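# Set the toppled bottle upright on the tray

## Task

Get the bottle that is lying on its side standing upright on the tray again. The crate and the tray must end neither tilted nor shifted from where they were, or the task fails. The bottle has to stay upright by itself; if only the robot is holding it up at the end, it does not count. Anything the robot is still touching at the end must not settle downward by more than roughly a fingernail's width once released, or the task fails. Nothing may be knocked or placed off the table.

## Robot and tools

Robot: two 6-joint arms, left_arm and right_arm, each with a parallel gripper. In every row and in every per-joint list, each arm's joints go in this order: waist, shoulder, elbow, forearm roll, wrist pitch, wrist roll. After those comes the gripper opening.

Frame: one shared scene frame, in metres. The origin sits on the table surface midway between the arms. +x points out across the table, +z points up, and left_arm is mounted on the +y side. The names left and right refer to the arms only, not to sides of a camera image. The reported hand position can be off, more so at long reach.

Gripper: the fingers point along the gripper's +z axis and close along its y axis. end_effector_position is the spot between the pads when closed, about 2 cm short of the fingertips; closing pushes the tips about 10 mm further along +z.

execute_actions(actions): a list of actions, run in order. Each action is a table of at most 15 rows; each row lasts one control step of 1/30 s, and if there are fewer than 15 rows the last one repeats until 15 steps are done. A row is one flat list of 14 numbers, each in [-1, 1], covering both arms even when only one moves: left waist, shoulder, elbow, forearm roll, wrist pitch, wrist roll, left opening, then the same seven for right_arm. The six joint numbers per arm are offsets, scaled so 1.0 equals 2.036 rad, measured from that arm's joint angles at the start of the current action (not from the previous row; for a call's first action, from the last reported angles). Opening is absolute: +1 fully open, -1 closed. Stated joint ranges (rad): waist -6.283 to 6.283, shoulder -2.304 to 2.304, elbow -4.224 to 0.061, forearm roll -6.283 to 6.283, wrist pitch -2.164 to 2.164, wrist roll -6.283 to 6.283. Asking a joint to go more than 0.010 rad beyond its range refuses that action for both arms; a malformed action, or a first action failing this check, refuses the whole call. A joint driven to its true end is stopped there and the result says "joint sent to its limit". An empty list just returns the current state and images.

move(target, speed, blocking): target is a single 14-number row laid out as above; its joint numbers are offsets (same 2.036 rad scale) from the "Joint positions" of the latest result that printed them, and the openings are absolute and sent immediately. All joints travel synchronised paths, so the hand follows a curve. speed, in rad/s from 0.01 to 2 (default 0.5), caps the joint with the longest travel; paths take 0.5 to 10 s and are cut off at 10 s. Moves do not avoid obstacles or the other arm. Faster moves and targets set deeper past a contact hit and press harder. The result adds a "move:" line: the ending (done, off_target, moving, held, fault), limits=held or limits=none, and each arm's joint farthest from target. blocking=false returns after 0.5 s while motion continues; until a result shows it ended, rows and moves are refused, so use wait or stop.

wait(seconds): 0 to 10; the arms hold their last command; returns early if a running move finishes. stop(): brakes a running move (needs room; fingers keep moving). zoom_image(camera, region): camera is cam_high, cam_low, cam_left_wrist or cam_right_wrist; region is [x0, y0, x1, y1] in that image's pixels from the top-left, at most 504 by 504. finished_scene(scene): ends the current scene, given its number, once the last command has been held; it cannot be reversed and reports success.

Results: the state line gives, per arm, gripper position (m), orientation quaternion wxyz, and linear/angular velocity (m/s, rad/s). Joint positions and Joint velocities list each arm's six joints (rad, rad/s) plus finger gap (m; 0.084 open). Joint targets shows where joints are currently driven. grip_measured is the finger opening on the command scale; to hold something, command an opening clearly below it (lower squeezes harder, roughly 24 N per pad maximum). "joint command not followed" means a clearance check altered some targets. Joint torques are noisy, offset readings. MOTOR HOT appears from 65 °C; at 80 °C an OVER-TEMPERATURE FAULT brakes that arm until it cools.

Motion limits: joint targets move at most 3.14 rad/s with 0.16 s to accelerate; per step a target stays within 0.623 rad of the measured angle, and targets implying more than 70 mm of hand travel are scaled back. Large moves may need several actions.

Cameras (width x height): cam_high, cam_low, cam_left_wrist, cam_right_wrist, all 672x504, returned in that order. Calibration (K, distortion, world-to-camera transform) was supplied; cam_high sits near [0.134, 0.119, 1.252] looking down, cam_low near [1.245, -0.073, 0.094] facing back across the table. Real poses may differ by a few degrees and millimetres.

Avoid: torque faults (load limits N m: waist 55.2, shoulder 55.2, elbow 46, forearm roll 24.8, wrist pitch 17.4, wrist roll 17.4, held weight included), which stop the arm for 10 s; arms striking or pushing each other; dropping or slamming the bottle; shoving or tilting the crate or tray; anything leaving the table. Occasional brief external tugs or pushes can occur. Release the bottle so it stands unsupported before finishing.

Each tool is called after "Request:" as name(argument=value, ...) on one line, values as JSON.

## Session

Request:
execute_actions(actions=[])

Scene clock: 0.00 s.
left_arm: end_effector_position=(+0.3818, +0.4930, +0.1687) grip_measured=+1.00 end_effector_quat_wxyz=(+0.637, +0.683, -0.104, -0.342) end_effector_velocity=(+0.000, -0.000, -0.000) end_effector_angular_velocity=(+0.001, -0.000, -0.001) | right_arm: end_effector_position=(+0.7656, -0.5164, +0.3054) grip_measured=+1.00 end_effector_quat_wxyz=(+0.104, +0.166, +0.721, +0.665) end_effector_velocity=(+0.000, -0.000, +0.000) end_effector_angular_velocity=(+0.000, -0.001, -0.001)
Joint names: [waist, shoulder, elbow, forearm roll, wrist pitch, wrist roll]
Joint positions: left_arm=[ 0.42  -1.054 -1.204 -0.519 -1.746  1.155  0.084] | right_arm=[-0.633 -1.11  -1.861  1.357 -1.639  2.377  0.084]
Joint velocities: left_arm=[-0.001 -0.    -0.001 -0.     0.001 -0.001  0.   ] | right_arm=[ 0.    -0.    -0.001  0.001 -0.     0.     0.   ]
Joint torques (N m, as the arm reports them, + toward a larger angle): no reading
Motor temperatures (°C, as the motors report them): left_arm=[24 22 25 26 29 26] | right_arm=[22 25 28 25 27 28]
Joint targets: left_arm=[0.420 -1.054 -1.204 -0.519 -1.746 1.155] | right_arm=[-0.633 -1.110 -1.861 1.357 -1.639 2.377]

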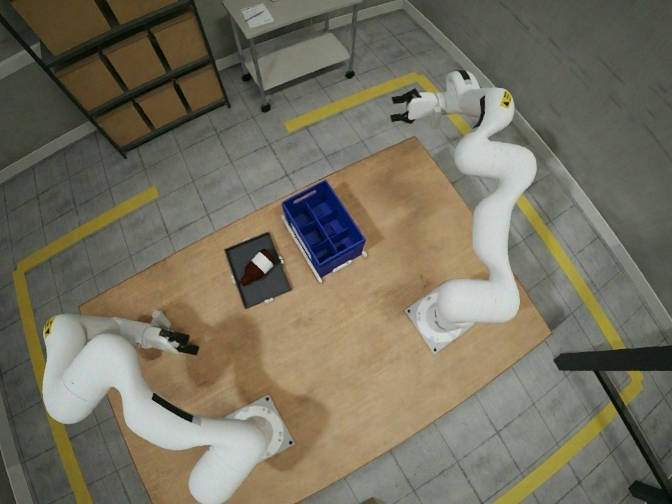

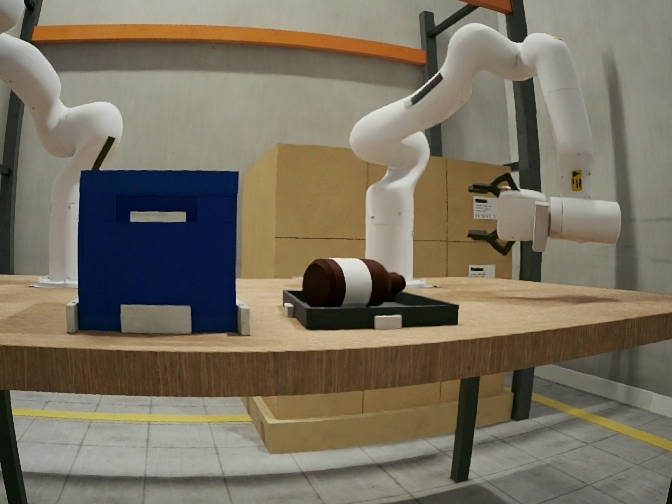

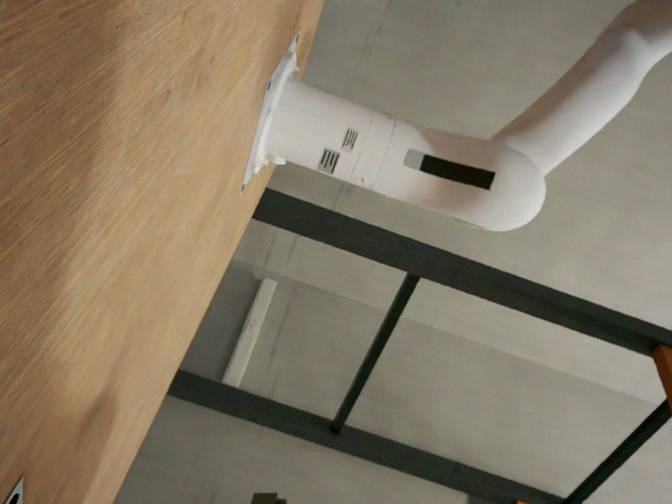

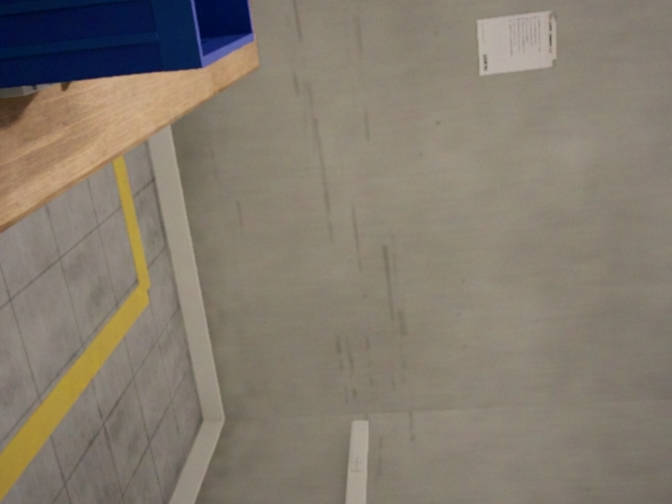

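Request:
zoom_image(camera="cam_high", region=[210,220,330,310])

Request:
move(target=[-0.45,0.27,0.1,0.255,0.61,-0.567,1,0,0,0,0,0,0,1], speed=0.8)

Region (210, 220, 330, 310) of cam_high's 672x504 image, scaled by 4.200, with more detail than that image has; it fills the top 378 rows of this view, and the rest is white.

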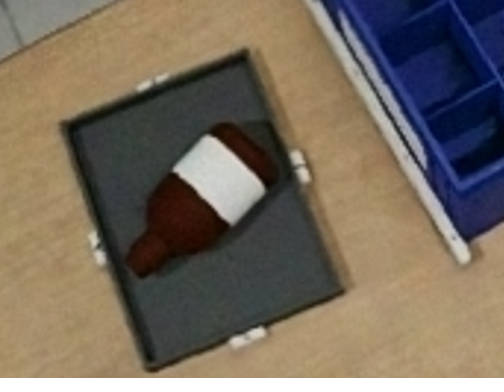

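Scene clock: 3.17 s.
left_arm: end_effector_position=(+0.4817, +0.2159, +0.1576) grip_measured=+1.00 end_effector_quat_wxyz=(-0.001, +0.969, -0.248, -0.004) end_effector_velocity=(+0.000, -0.001, +0.000) end_effector_angular_velocity=(-0.001, -0.003, -0.001) | right_arm: end_effector_position=(+0.7656, -0.5164, +0.3054) grip_measured=+1.00 end_effector_quat_wxyz=(+0.104, +0.166, +0.721, +0.665) end_effector_velocity=(-0.001, +0.001, -0.001) end_effector_angular_velocity=(+0.001, +0.003, +0.002)
Joint names: [waist, shoulder, elbow, forearm roll, wrist pitch, wrist roll]
Joint positions: left_arm=[-0.495 -0.505 -1.001  0.    -0.504  0.001  0.084] | right_arm=[-0.633 -1.11  -1.861  1.357 -1.639  2.377  0.084]
Joint velocities: left_arm=[-0.002  0.    -0.     0.001  0.003 -0.002 -0.   ] | right_arm=[ 0.    -0.     0.002 -0.002 -0.     0.001  0.   ]
Joint torques (N m, as the arm reports them, + toward a larger angle): left_arm=[ -2.49  47.59 -15.7   -0.12   0.52  -0.01] | right_arm=[ -2.62  33.78 -15.53   1.51  -1.18   0.98]
Motor temperatures (°C, as the motors report them): left_arm=[24 22 25 26 29 26] | right_arm=[22 25 28 25 27 28]
Joint targets: left_arm=[-0.496 -0.504 -1.001 0.000 -0.504 0.001] | right_arm=[-0.633 -1.110 -1.861 1.357 -1.639 2.377]
move: done; limits=none; left_arm: farthest joint: the waist, 0.001 radians from its target (0.916 radians at the start); right_arm: farthest joint: the waist, 0.000 radians from its target (0.000 radians at the start)
camera_calibration (this result's frames):
cam_left_wrist: T_world_to_cam=[[-0.478574, -0.878044, -0.00228586, 0.451708], [-0.87802, 0.478537, 0.00917785, 0.385671], [-0.00696469, 0.00639931, -0.999955, 0.285547], [0, 0, 0, 1]] pos_world=[0.556791, 0.210235, 0.283027]
cam_right_wrist: T_world_to_cam=[[0.0915073, 0.0786603, 0.992693, -0.297584], [0.9288, -0.366234, -0.0565974, -0.816997], [0.359106, 0.927192, -0.106573, 0.36464], [0, 0, 0, 1]] pos_world=[0.655113, -0.613895, 0.288031]

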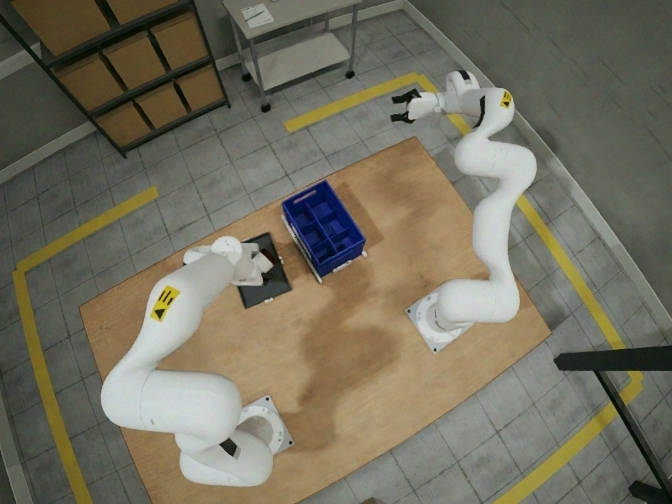

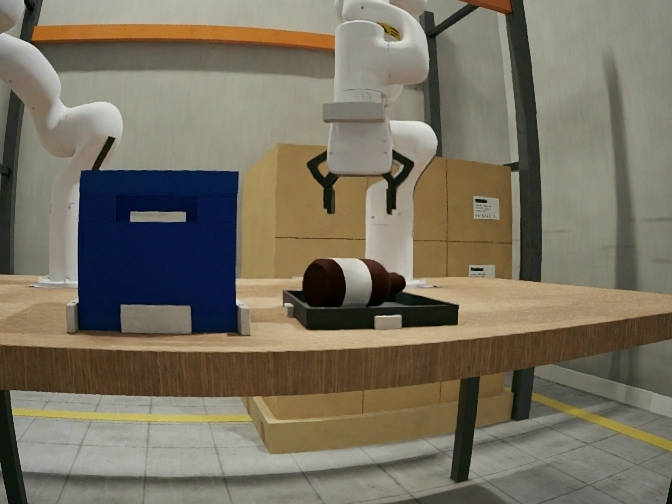

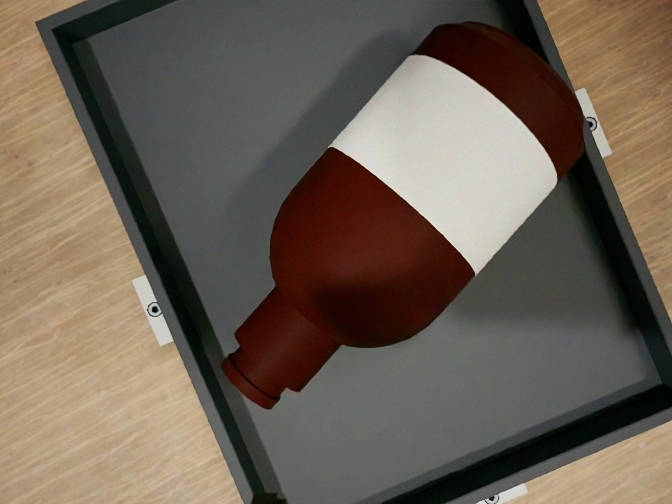

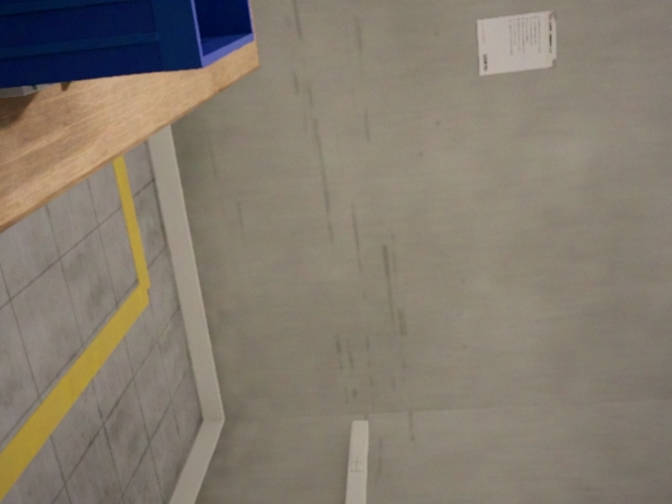

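Request:
move(target=[0.0447,-0.0565,-0.0496,0,0.011,-1,0.2,0,0,0,0,0,0,1], speed=1.2)

Request:
move(target=[0,-0.04,-0.004,0,0.036,-0.146,0.2,0,0,0,0,0,0,1], speed=0.3)

Scene clock: 6.70 s.
left_arm: end_effector_position=(+0.5353, +0.2443, +0.1291) grip_measured=+0.19 end_effector_quat_wxyz=(-0.000, +0.687, +0.726, +0.000) end_effector_velocity=(-0.000, -0.000, -0.000) end_effector_angular_velocity=(+0.000, +0.000, +0.004) | right_arm: end_effector_position=(+0.7656, -0.5164, +0.3054) grip_measured=+1.00 end_effector_quat_wxyz=(+0.104, +0.166, +0.721, +0.665) end_effector_velocity=(-0.000, +0.000, -0.001) end_effector_angular_velocity=(-0.002, +0.001, +0.001)
Joint names: [waist, shoulder, elbow, forearm roll, wrist pitch, wrist roll]
Joint positions: left_arm=[-0.404 -0.62  -1.102  0.    -0.482 -2.035  0.052] | right_arm=[-0.633 -1.11  -1.861  1.357 -1.639  2.377  0.084]
Joint velocities: left_arm=[-0.    -0.001  0.    -0.     0.001 -0.004 -0.   ] | right_arm=[ 0.    -0.     0.    -0.002  0.001 -0.     0.   ]
Joint torques (N m, as the arm reports them, + toward a larger angle): left_arm=[ -3.4   53.77 -15.71   0.81   0.11  -0.41] | right_arm=[ -2.04  35.28 -15.79   1.17  -1.14   1.08]
Motor temperatures (°C, as the motors report them): left_arm=[24 23 25 26 29 26] | right_arm=[22 25 28 25 27 28]
Joint targets: left_arm=[-0.404 -0.620 -1.102 0.000 -0.482 -2.035] | right_arm=[-0.633 -1.110 -1.861 1.357 -1.639 2.377]
move: done; limits=none; left_arm: farthest joint: the waist, 0.000 radians from its target (0.092 radians at the start); right_arm: farthest joint: the waist, 0.000 radians from its target (0.000 radians at the start)
camera_calibration (this result's frames):
cam_left_wrist: T_world_to_cam=[[0.998396, 0.0565641, -0.00226611, -0.516672], [0.0565659, -0.998399, 0.000767156, 0.280988], [-0.00221908, -0.00089411, -0.999997, 0.256421], [0, 0, 0, 1]] pos_world=[0.500518, 0.309992, 0.255034]
cam_right_wrist: T_world_to_cam=[[0.0915073, 0.0786601, 0.992693, -0.297584], [0.9288, -0.366234, -0.0565976, -0.816996], [0.359106, 0.927192, -0.106573, 0.36464], [0, 0, 0, 1]] pos_world=[0.655113, -0.613895, 0.288031]

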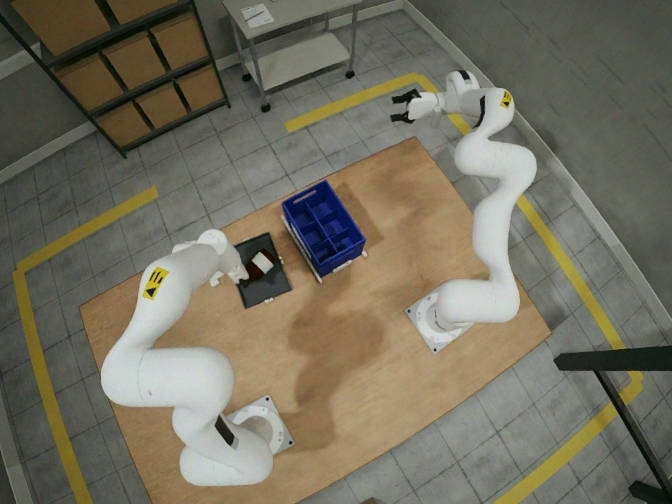

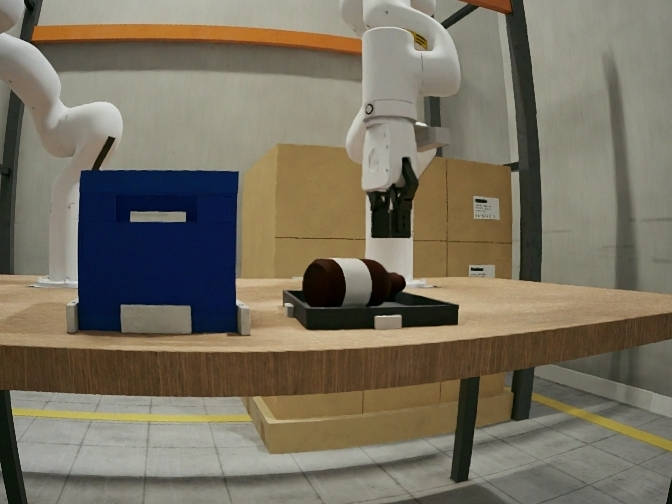

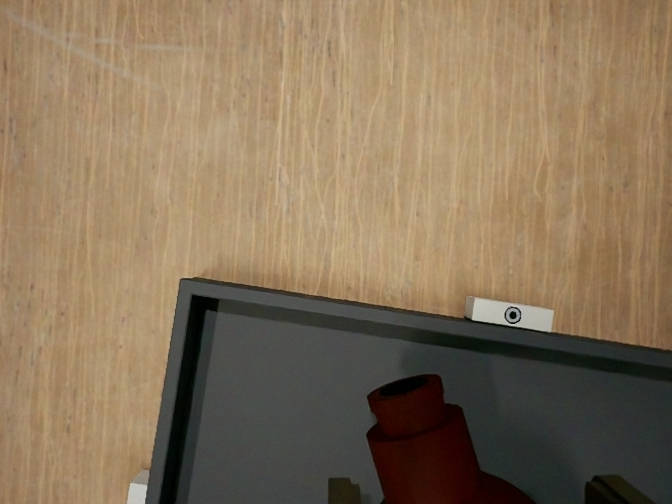

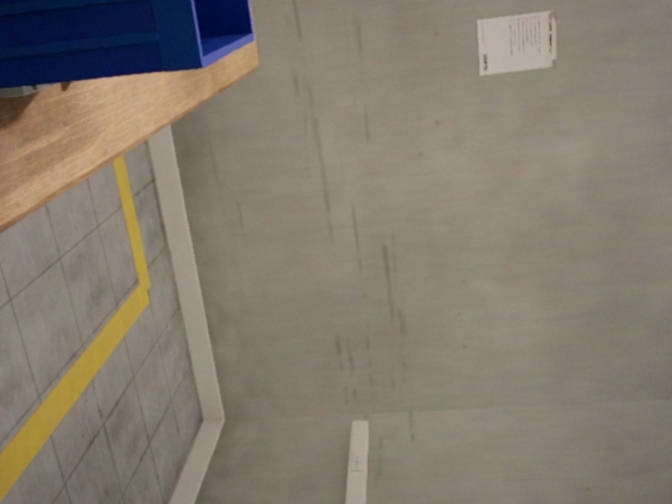

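Scene clock: 8.23 s.
left_arm: end_effector_position=(+0.5368, +0.2436, +0.0863) grip_measured=+0.19 end_effector_quat_wxyz=(+0.000, +0.572, +0.820, +0.000) end_effector_velocity=(-0.001, -0.000, -0.001) end_effector_angular_velocity=(+0.001, +0.002, +0.001) | right_arm: end_effector_position=(+0.7656, -0.5164, +0.3054) grip_measured=+1.00 end_effector_quat_wxyz=(+0.104, +0.166, +0.721, +0.665) end_effector_velocity=(+0.000, +0.000, +0.000) end_effector_angular_velocity=(+0.001, -0.000, +0.000)
Joint names: [waist, shoulder, elbow, forearm roll, wrist pitch, wrist roll]
Joint positions: left_arm=[-0.404 -0.701 -1.11   0.    -0.409 -2.332  0.052] | right_arm=[-0.633 -1.11  -1.861  1.357 -1.639  2.377  0.084]
Joint velocities: left_arm=[-0.001 -0.002  0.     0.     0.    -0.002 -0.   ] | right_arm=[ 0.     0.     0.     0.001 -0.    -0.     0.   ]
Joint torques (N m, as the arm reports them, + toward a larger angle): left_arm=[  0.76  55.35 -14.43   0.47   0.24  -0.02] | right_arm=[ -2.42  33.5  -15.23   1.35  -1.5    0.88]
Motor temperatures (°C, as the motors report them): left_arm=[24 23 25 26 29 26] | right_arm=[22 25 28 25 27 28]
Joint targets: left_arm=[-0.404 -0.701 -1.110 0.000 -0.409 -2.332] | right_arm=[-0.633 -1.110 -1.861 1.357 -1.639 2.377]
move: done; limits=none; left_arm: farthest joint: the wrist roll, 0.001 radians from its target (0.298 radians at the start); right_arm: farthest joint: the waist, 0.000 radians from its target (0.000 radians at the start)
camera_calibration (this result's frames):
cam_left_wrist: T_world_to_cam=[[0.93815, 0.346222, -0.00220026, -0.556493], [0.346225, -0.938151, 0.000824337, 0.110103], [-0.00177878, -0.00153514, -0.999997, 0.213582], [0, 0, 0, 1]] pos_world=[0.484333, 0.296291, 0.212267]
cam_right_wrist: T_world_to_cam=[[0.0915074, 0.0786603, 0.992693, -0.297584], [0.9288, -0.366234, -0.0565976, -0.816997], [0.359106, 0.927192, -0.106573, 0.36464], [0, 0, 0, 1]] pos_world=[0.655113, -0.613895, 0.288031]

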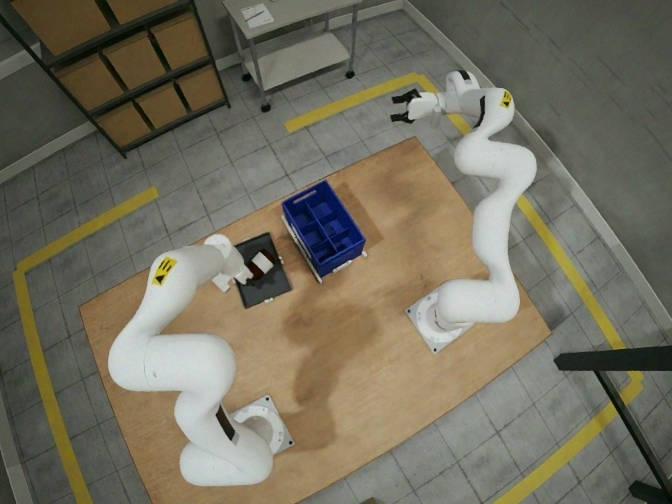

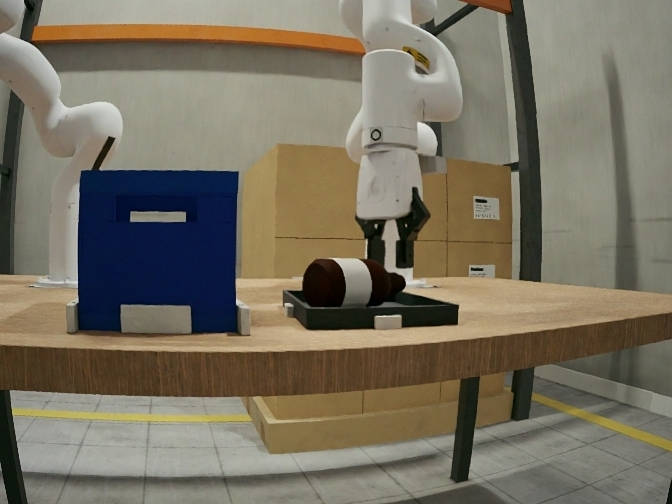

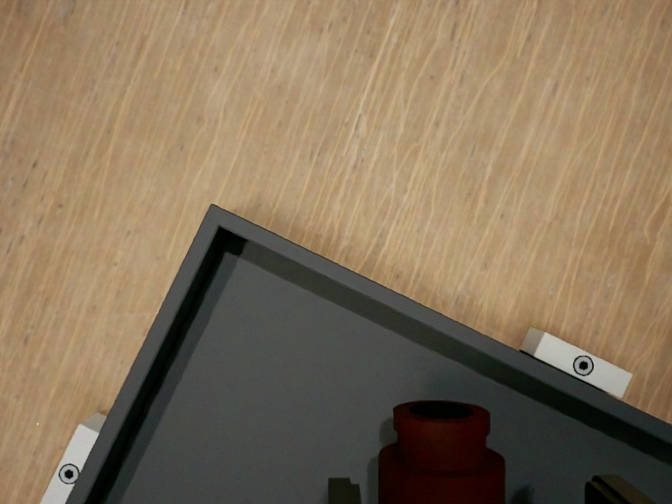

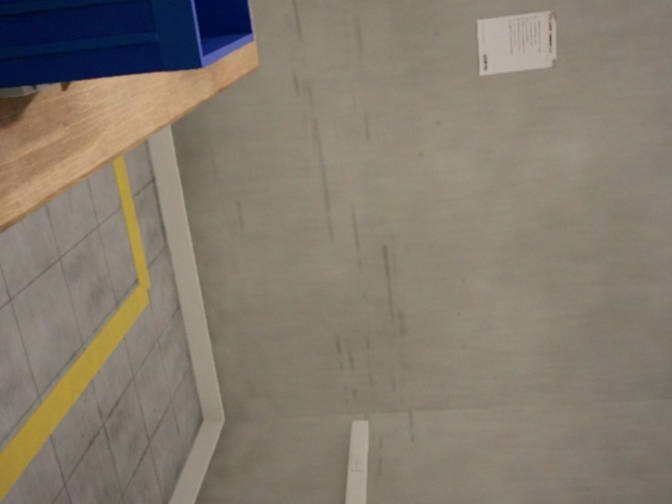

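Good.

Request:
move(target=[0,-0.039,-0.002,0,0.037,0,0.2,0,0,0,0,0,0,1], speed=0.1)

Request:
move(target=[0,0,0,0,0,0,-1,0,0,0,0,0,0,1])

Request:
move(target=[0,0.2,0,0,-0.2,0,-1,0,0,0,0,0,0,1], speed=0.15)

Scene clock: 9.60 s.
left_arm: end_effector_position=(+0.5342, +0.2448, +0.0435) grip_measured=+0.19 end_effector_quat_wxyz=(+0.000, +0.572, +0.820, +0.000) end_effector_velocity=(+0.000, -0.000, -0.001) end_effector_angular_velocity=(-0.000, -0.001, -0.000) | right_arm: end_effector_position=(+0.7656, -0.5164, +0.3054) grip_measured=+1.00 end_effector_quat_wxyz=(+0.104, +0.166, +0.721, +0.665) end_effector_velocity=(-0.000, +0.000, -0.000) end_effector_angular_velocity=(-0.000, +0.002, +0.000)
Joint names: [waist, shoulder, elbow, forearm roll, wrist pitch, wrist roll]
Joint positions: left_arm=[-0.404 -0.78  -1.114  0.    -0.334 -2.332  0.052] | right_arm=[-0.633 -1.11  -1.861  1.357 -1.639  2.377  0.084]
Joint velocities: left_arm=[-0.    -0.002 -0.001 -0.     0.002  0.     0.   ] | right_arm=[-0.     0.     0.001 -0.001  0.     0.001  0.   ]
Joint torques (N m, as the arm reports them, + toward a larger angle): left_arm=[  0.3   55.61 -13.98   0.24   0.22   0.08] | right_arm=[ -1.66  33.6  -15.92   0.83  -1.25   1.03]
Motor temperatures (°C, as the motors report them): left_arm=[24 23 25 26 29 26] | right_arm=[22 25 28 25 27 28]
Joint targets: left_arm=[-0.404 -0.780 -1.114 0.000 -0.333 -2.332] | right_arm=[-0.633 -1.110 -1.861 1.357 -1.639 2.377]
move: done; limits=none; left_arm: farthest joint: the waist, 0.000 radians from its target (0.000 radians at the start); right_arm: farthest joint: the waist, 0.000 radians from its target (0.000 radians at the start)
camera_calibration (this result's frames):
cam_left_wrist: T_world_to_cam=[[0.938151, 0.34622, -0.00207676, -0.55452], [0.346223, -0.938152, 0.000948078, 0.112113], [-0.00162008, -0.00160846, -0.999997, 0.170682], [0, 0, 0, 1]] pos_world=[0.481684, 0.297439, 0.169423]
cam_right_wrist: T_world_to_cam=[[0.0915074, 0.0786603, 0.992693, -0.297584], [0.9288, -0.366234, -0.0565976, -0.816997], [0.359106, 0.927192, -0.106573, 0.36464], [0, 0, 0, 1]] pos_world=[0.655113, -0.613895, 0.288031]

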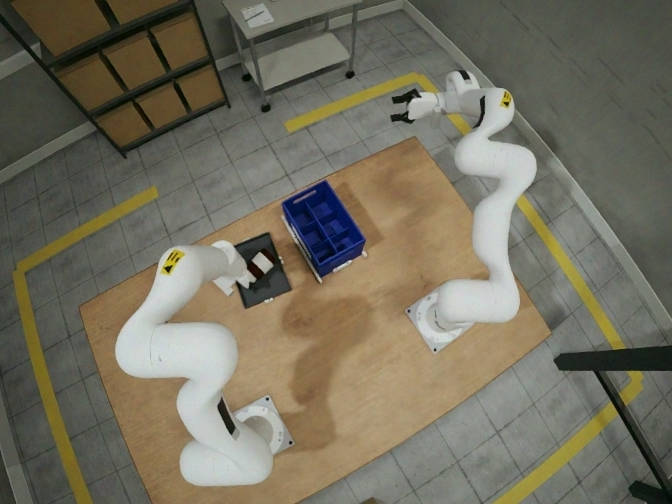

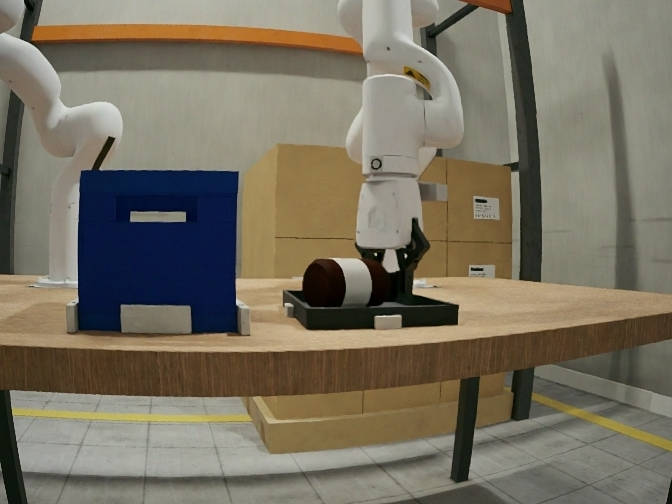

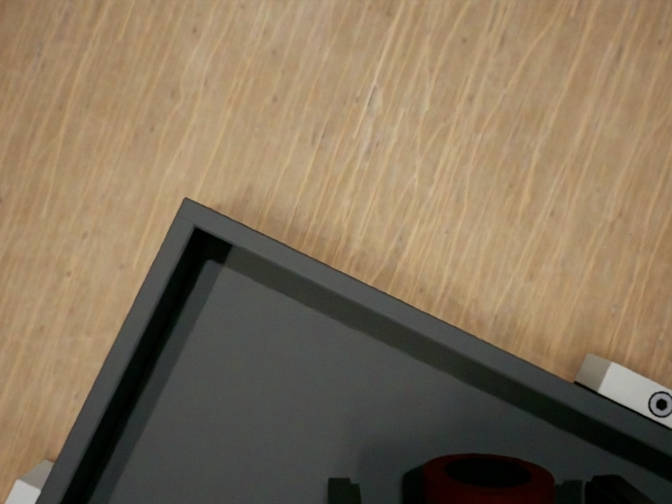

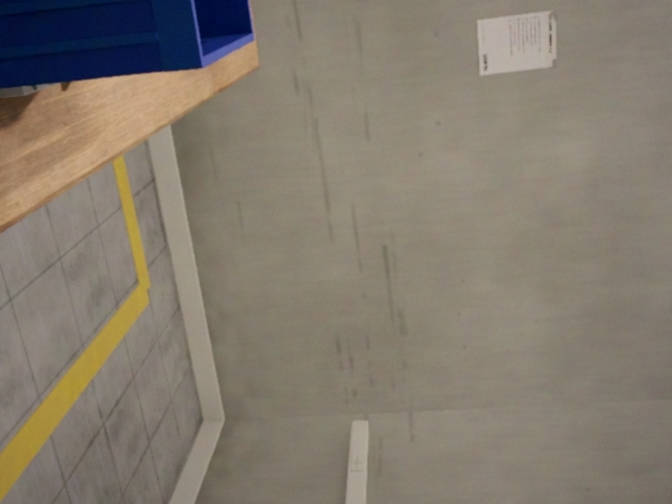

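Scene clock: 10.10 s.
left_arm: end_effector_position=(+0.5342, +0.2448, +0.0435) grip_measured=-0.24 end_effector_quat_wxyz=(+0.000, +0.572, +0.820, +0.000) end_effector_velocity=(-0.001, -0.000, -0.001) end_effector_angular_velocity=(+0.001, +0.003, -0.001) | right_arm: end_effector_position=(+0.7656, -0.5164, +0.3054) grip_measured=+1.00 end_effector_quat_wxyz=(+0.104, +0.166, +0.721, +0.665) end_effector_velocity=(-0.000, -0.000, -0.001) end_effector_angular_velocity=(-0.000, +0.001, -0.001)
Joint names: [waist, shoulder, elbow, forearm roll, wrist pitch, wrist roll]
Joint positions: left_arm=[-0.404 -0.78  -1.114  0.    -0.334 -2.332  0.033] | right_arm=[-0.633 -1.11  -1.861  1.357 -1.639  2.377  0.084]
Joint velocities: left_arm=[-0.001 -0.002  0.001  0.    -0.    -0.    -0.   ] | right_arm=[-0.    -0.     0.001 -0.     0.001 -0.     0.   ]
Joint torques (N m, as the arm reports them, + toward a larger angle): left_arm=[  1.35  56.77 -14.49   1.2    0.26  -0.1 ] | right_arm=[ -3.02  31.61 -15.3    1.76  -1.15   1.14]
Motor temperatures (°C, as the motors report them): left_arm=[24 23 25 26 29 26] | right_arm=[22 25 28 25 27 28]
Joint targets: left_arm=[-0.404 -0.780 -1.114 0.000 -0.334 -2.332] | right_arm=[-0.633 -1.110 -1.861 1.357 -1.639 2.377]
move: done; limits=none; left_arm: farthest joint: the waist, 0.000 radians from its target (0.000 radians at the start); right_arm: farthest joint: the waist, 0.000 radians from its target (0.000 radians at the start)
camera_calibration (this result's frames):
cam_left_wrist: T_world_to_cam=[[0.938146, 0.346234, -0.00203643, -0.554543], [0.346236, -0.938147, 0.00098577, 0.11209], [-0.00156917, -0.00162988, -0.999997, 0.170678], [0, 0, 0, 1]] pos_world=[0.4817, 0.297436, 0.169438]
cam_right_wrist: T_world_to_cam=[[0.0915075, 0.0786604, 0.992693, -0.297584], [0.9288, -0.366234, -0.0565976, -0.816997], [0.359106, 0.927192, -0.106573, 0.36464], [0, 0, 0, 1]] pos_world=[0.655113, -0.613895, 0.288031]

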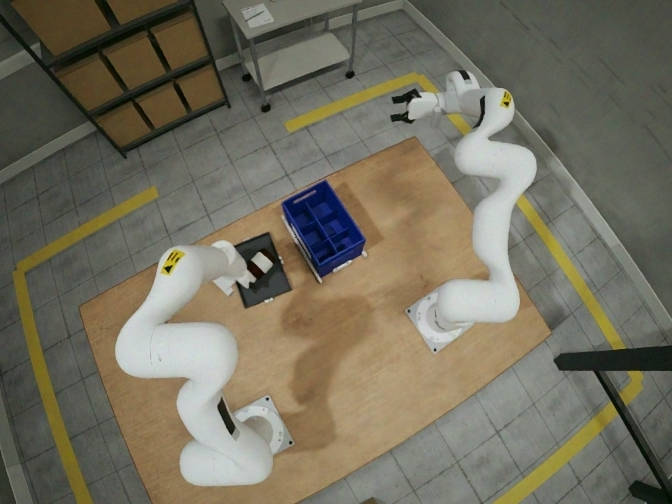

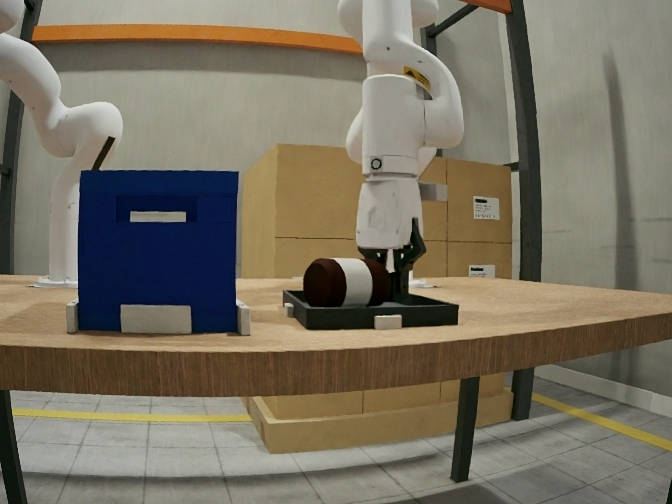

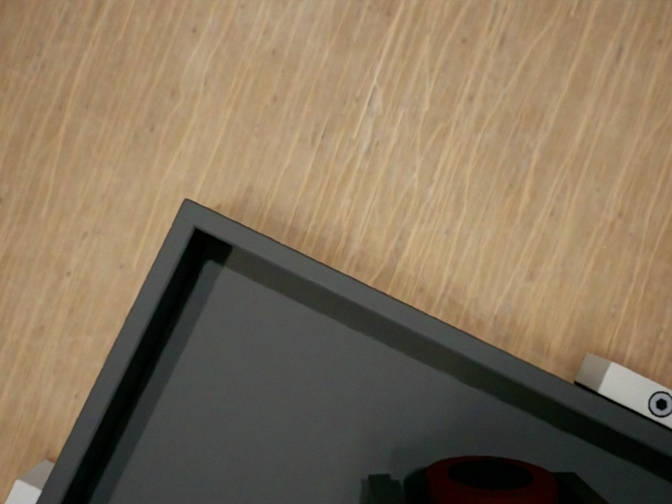

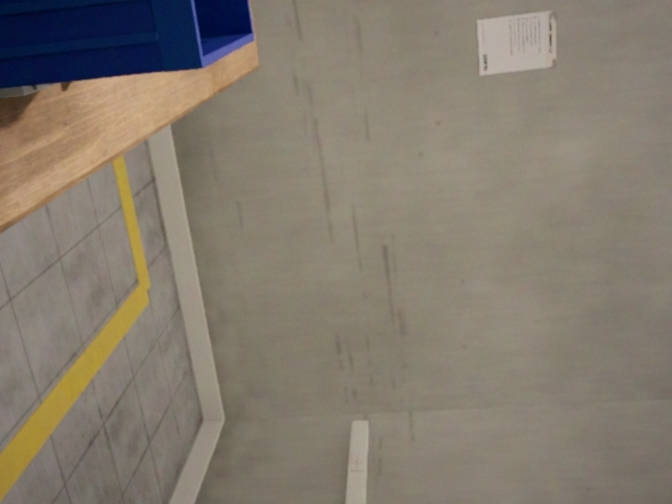

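Scene clock: 13.30 s.
left_arm: end_effector_position=(+0.5201, +0.2509, +0.2695) grip_measured=-0.24 end_effector_quat_wxyz=(+0.000, +0.572, +0.820, +0.000) end_effector_velocity=(+0.000, -0.000, +0.002) end_effector_angular_velocity=(-0.001, -0.002, -0.001) | right_arm: end_effector_position=(+0.7656, -0.5164, +0.3054) grip_measured=+1.00 end_effector_quat_wxyz=(+0.104, +0.166, +0.721, +0.665) end_effector_velocity=(-0.000, -0.000, -0.000) end_effector_angular_velocity=(+0.000, +0.001, +0.000)
Joint names: [waist, shoulder, elbow, forearm roll, wrist pitch, wrist roll]
Joint positions: left_arm=[-0.404 -0.373 -1.114  0.    -0.741 -2.332  0.033] | right_arm=[-0.633 -1.11  -1.861  1.357 -1.639  2.377  0.084]
Joint velocities: left_arm=[-0.     0.003 -0.001  0.    -0.002  0.001 -0.   ] | right_arm=[-0.     0.     0.001 -0.001 -0.     0.     0.   ]
Joint torques (N m, as the arm reports them, + toward a larger angle): left_arm=[ -0.85  46.77 -19.24   0.47   0.33  -0.42] | right_arm=[ -2.1   32.91 -15.47   1.83  -1.3    1.37]
Motor temperatures (°C, as the motors report them): left_arm=[24 23 25 26 29 26] | right_arm=[22 25 28 25 27 28]
Joint targets: left_arm=[-0.404 -0.373 -1.114 0.000 -0.741 -2.332] | right_arm=[-0.633 -1.110 -1.861 1.357 -1.639 2.377]
move: done; limits=none; left_arm: farthest joint: the wrist pitch, 0.001 radians from its target (0.407 radians at the start); right_arm: farthest joint: the waist, 0.000 radians from its target (0.000 radians at the start)
camera_calibration (this result's frames):
cam_left_wrist: T_world_to_cam=[[0.938142, 0.346244, -0.00216304, -0.542972], [0.346247, -0.938143, 0.000830855, 0.122492], [-0.00174157, -0.00152841, -0.999997, 0.396753], [0, 0, 0, 1]] pos_world=[0.467663, 0.303522, 0.395475]
cam_right_wrist: T_world_to_cam=[[0.0915075, 0.0786603, 0.992693, -0.297584], [0.9288, -0.366234, -0.0565977, -0.816996], [0.359106, 0.927192, -0.106573, 0.36464], [0, 0, 0, 1]] pos_world=[0.655113, -0.613895, 0.28803]

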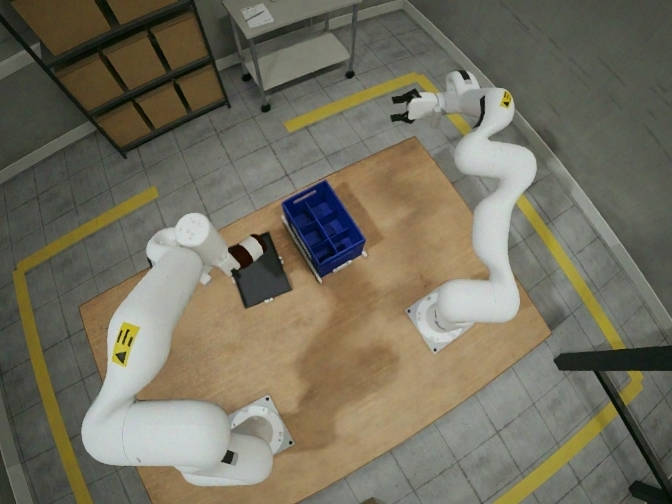

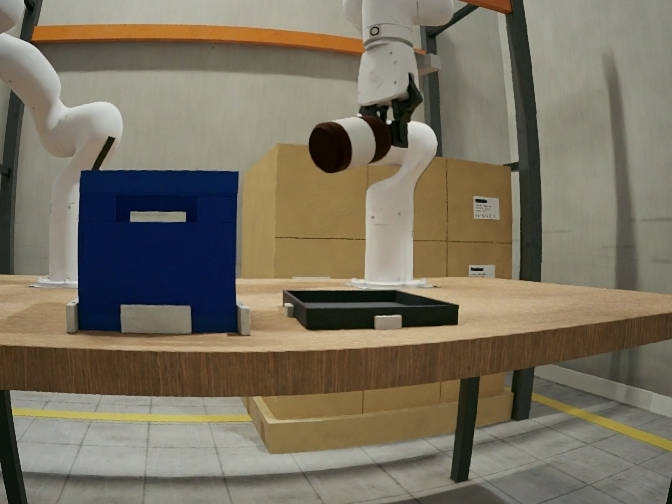

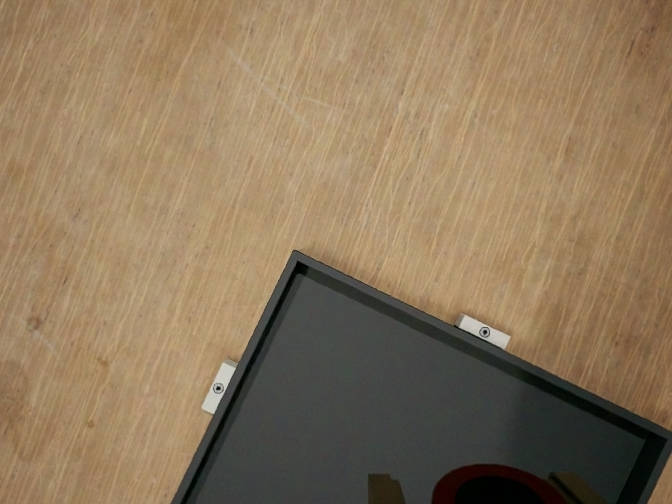

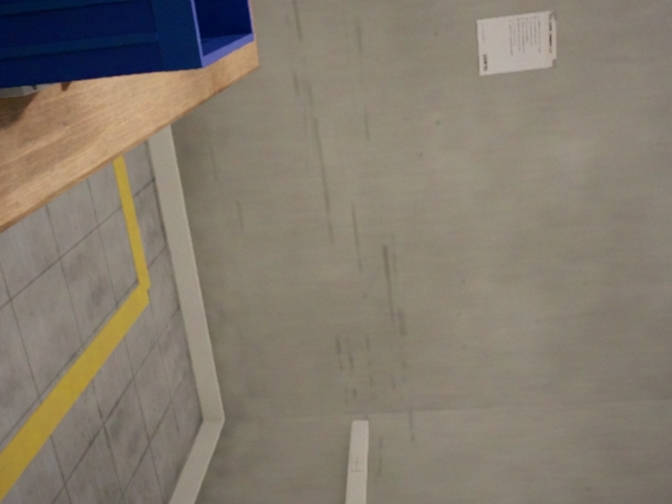

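Request:
move(target=[0,0,0,0,0,0.7,-1,0,0,0,0,0,0,1], speed=0.7)

Request:
move(target=[-0.032,-0.058,0.247,0,0.862,0.4455,-1,0,0,0,0,0,0,1], speed=0.6)

Scene clock: 16.43 s.
left_arm: end_effector_position=(+0.5201, +0.2509, +0.2695) grip_measured=-0.24 end_effector_quat_wxyz=(+0.000, +0.969, +0.246, +0.000) end_effector_velocity=(-0.000, +0.001, -0.001) end_effector_angular_velocity=(+0.001, +0.002, -0.001) | right_arm: end_effector_position=(+0.7656, -0.5164, +0.3054) grip_measured=+1.00 end_effector_quat_wxyz=(+0.104, +0.166, +0.721, +0.665) end_effector_velocity=(+0.000, -0.000, +0.000) end_effector_angular_velocity=(-0.003, -0.002, +0.001)
Joint names: [waist, shoulder, elbow, forearm roll, wrist pitch, wrist roll]
Joint positions: left_arm=[-0.404 -0.373 -1.114  0.    -0.741 -0.907  0.033] | right_arm=[-0.633 -1.11  -1.861  1.357 -1.639  2.377  0.084]
Joint velocities: left_arm=[ 0.002 -0.002  0.001 -0.    -0.     0.003  0.   ] | right_arm=[-0.     0.    -0.002 -0.002  0.001 -0.001  0.   ]
Joint torques (N m, as the arm reports them, + toward a larger angle): left_arm=[ -1.68  47.28 -18.8    0.48   0.24  -0.2 ] | right_arm=[ -3.06  32.82 -14.72   1.61  -1.28   0.94]
Motor temperatures (°C, as the motors report them): left_arm=[24 23 25 26 29 26] | right_arm=[22 25 28 25 27 28]
Joint targets: left_arm=[-0.404 -0.373 -1.114 0.000 -0.741 -0.907] | right_arm=[-0.633 -1.110 -1.861 1.357 -1.639 2.377]
move: done; limits=none; left_arm: farthest joint: the waist, 0.000 radians from its target (0.000 radians at the start); right_arm: farthest joint: the waist, 0.000 radians from its target (0.000 radians at the start)
camera_calibration (this result's frames):
cam_left_wrist: T_world_to_cam=[[0.479114, -0.87775, -0.00220217, 0.00283211], [-0.877751, -0.479116, 0.000708809, 0.644009], [-0.00167725, 0.00159335, -0.999997, 0.395937], [0, 0, 0, 1]] pos_world=[0.564587, 0.31041, 0.395486]
cam_right_wrist: T_world_to_cam=[[0.0915075, 0.0786604, 0.992693, -0.297584], [0.9288, -0.366234, -0.0565976, -0.816996], [0.359106, 0.927192, -0.106573, 0.36464], [0, 0, 0, 1]] pos_world=[0.655113, -0.613895, 0.288031]

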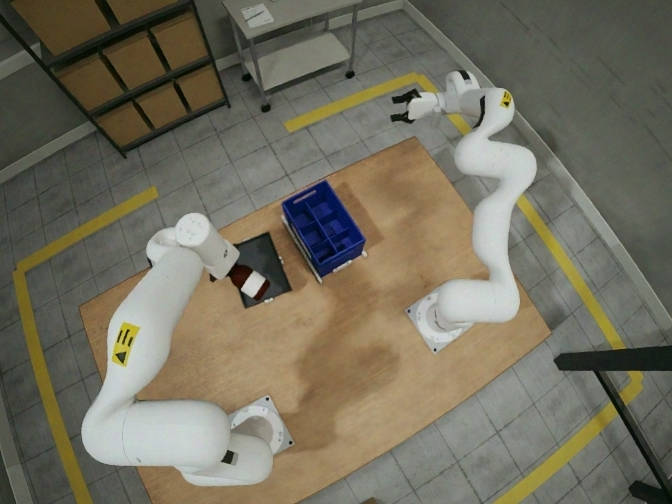

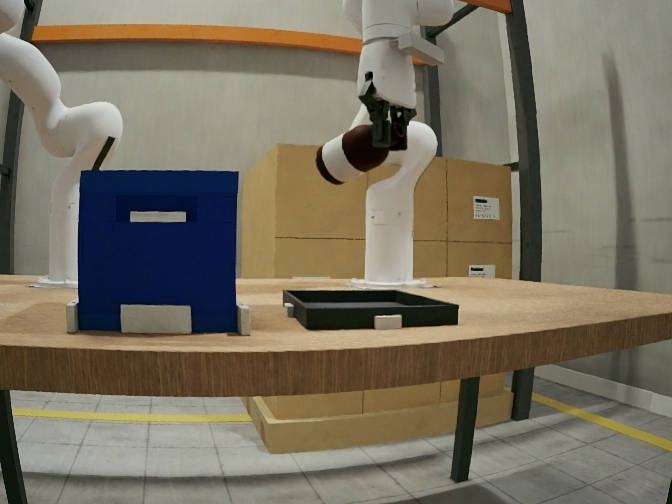

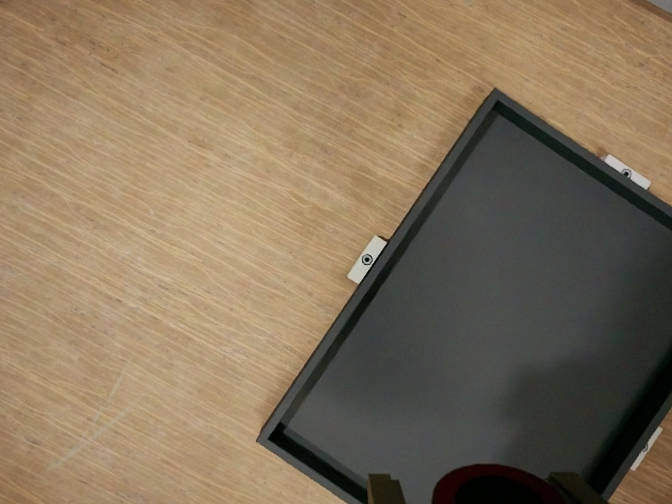

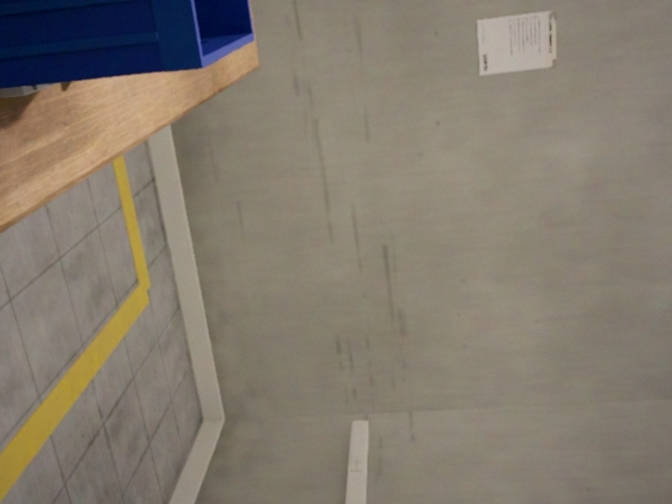

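Scene clock: 20.03 s.
left_arm: end_effector_position=(+0.5629, +0.1893, +0.1994) grip_measured=-0.24 end_effector_quat_wxyz=(+0.126, +0.820, -0.198, +0.522) end_effector_velocity=(-0.000, +0.000, +0.000) end_effector_angular_velocity=(+0.001, -0.002, -0.001) | right_arm: end_effector_position=(+0.7656, -0.5164, +0.3054) grip_measured=+1.00 end_effector_quat_wxyz=(+0.104, +0.166, +0.721, +0.665) end_effector_velocity=(-0.000, -0.000, -0.000) end_effector_angular_velocity=(+0.001, +0.001, -0.000)
Joint names: [waist, shoulder, elbow, forearm roll, wrist pitch, wrist roll]
Joint positions: left_arm=[-0.47  -0.491 -0.611  0.     1.014 -0.     0.033] | right_arm=[-0.633 -1.11  -1.861  1.357 -1.639  2.377  0.084]
Joint velocities: left_arm=[0.    0.    0.001 0.    0.002 0.001 0.   ] | right_arm=[-0.    -0.     0.001  0.    -0.     0.     0.   ]
Joint torques (N m, as the arm reports them, + toward a larger angle): left_arm=[  0.58  44.02 -13.29   0.28   2.77  -0.04] | right_arm=[ -3.49  33.17 -15.78   1.78  -1.2    1.09]
Motor temperatures (°C, as the motors report them): left_arm=[24 23 25 26 29 26] | right_arm=[22 25 28 25 27 28]
Joint targets: left_arm=[-0.470 -0.491 -0.611 0.000 1.014 0.000] | right_arm=[-0.633 -1.110 -1.861 1.357 -1.639 2.377]
move: done; limits=none; left_arm: farthest joint: the waist, 0.000 radians from its target (0.065 radians at the start); right_arm: farthest joint: the waist, 0.000 radians from its target (0.000 radians at the start)
camera_calibration (this result's frames):
cam_left_wrist: T_world_to_cam=[[-0.454067, -0.890967, 0.00078664, 0.455391], [-0.377978, 0.191831, -0.905722, 0.424565], [0.806818, -0.411556, -0.42387, -0.165749], [0, 0, 0, 1]] pos_world=[0.500984, 0.256079, 0.313923]
cam_right_wrist: T_world_to_cam=[[0.0915076, 0.0786603, 0.992693, -0.297584], [0.9288, -0.366234, -0.0565977, -0.816996], [0.359106, 0.927192, -0.106573, 0.36464], [0, 0, 0, 1]] pos_world=[0.655113, -0.613895, 0.28803]

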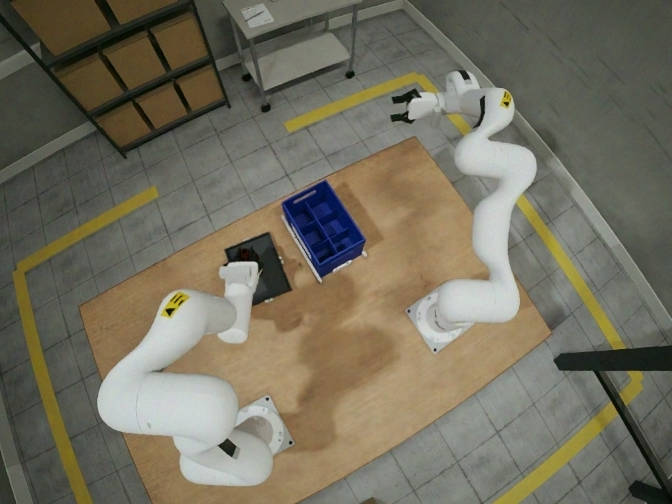

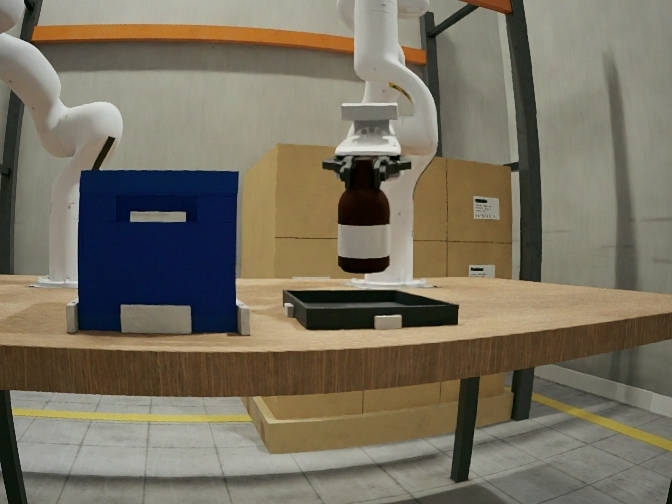

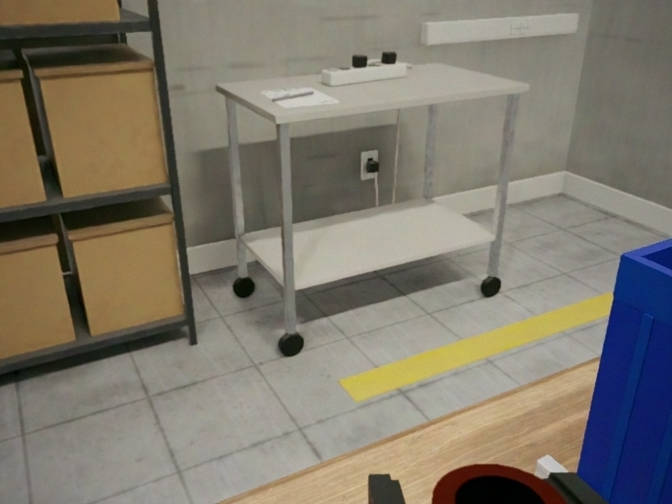

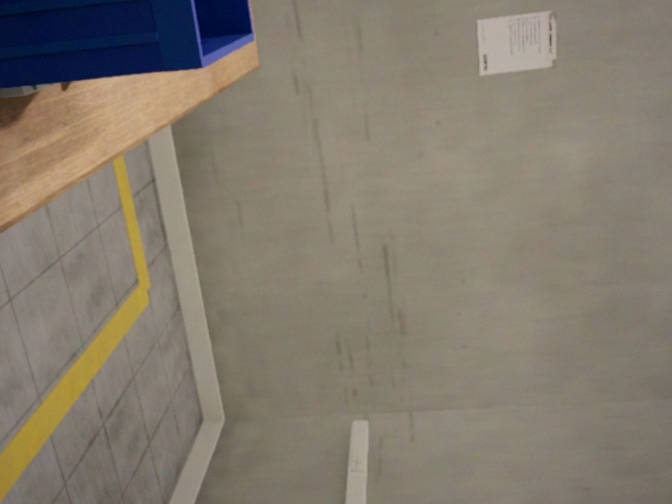

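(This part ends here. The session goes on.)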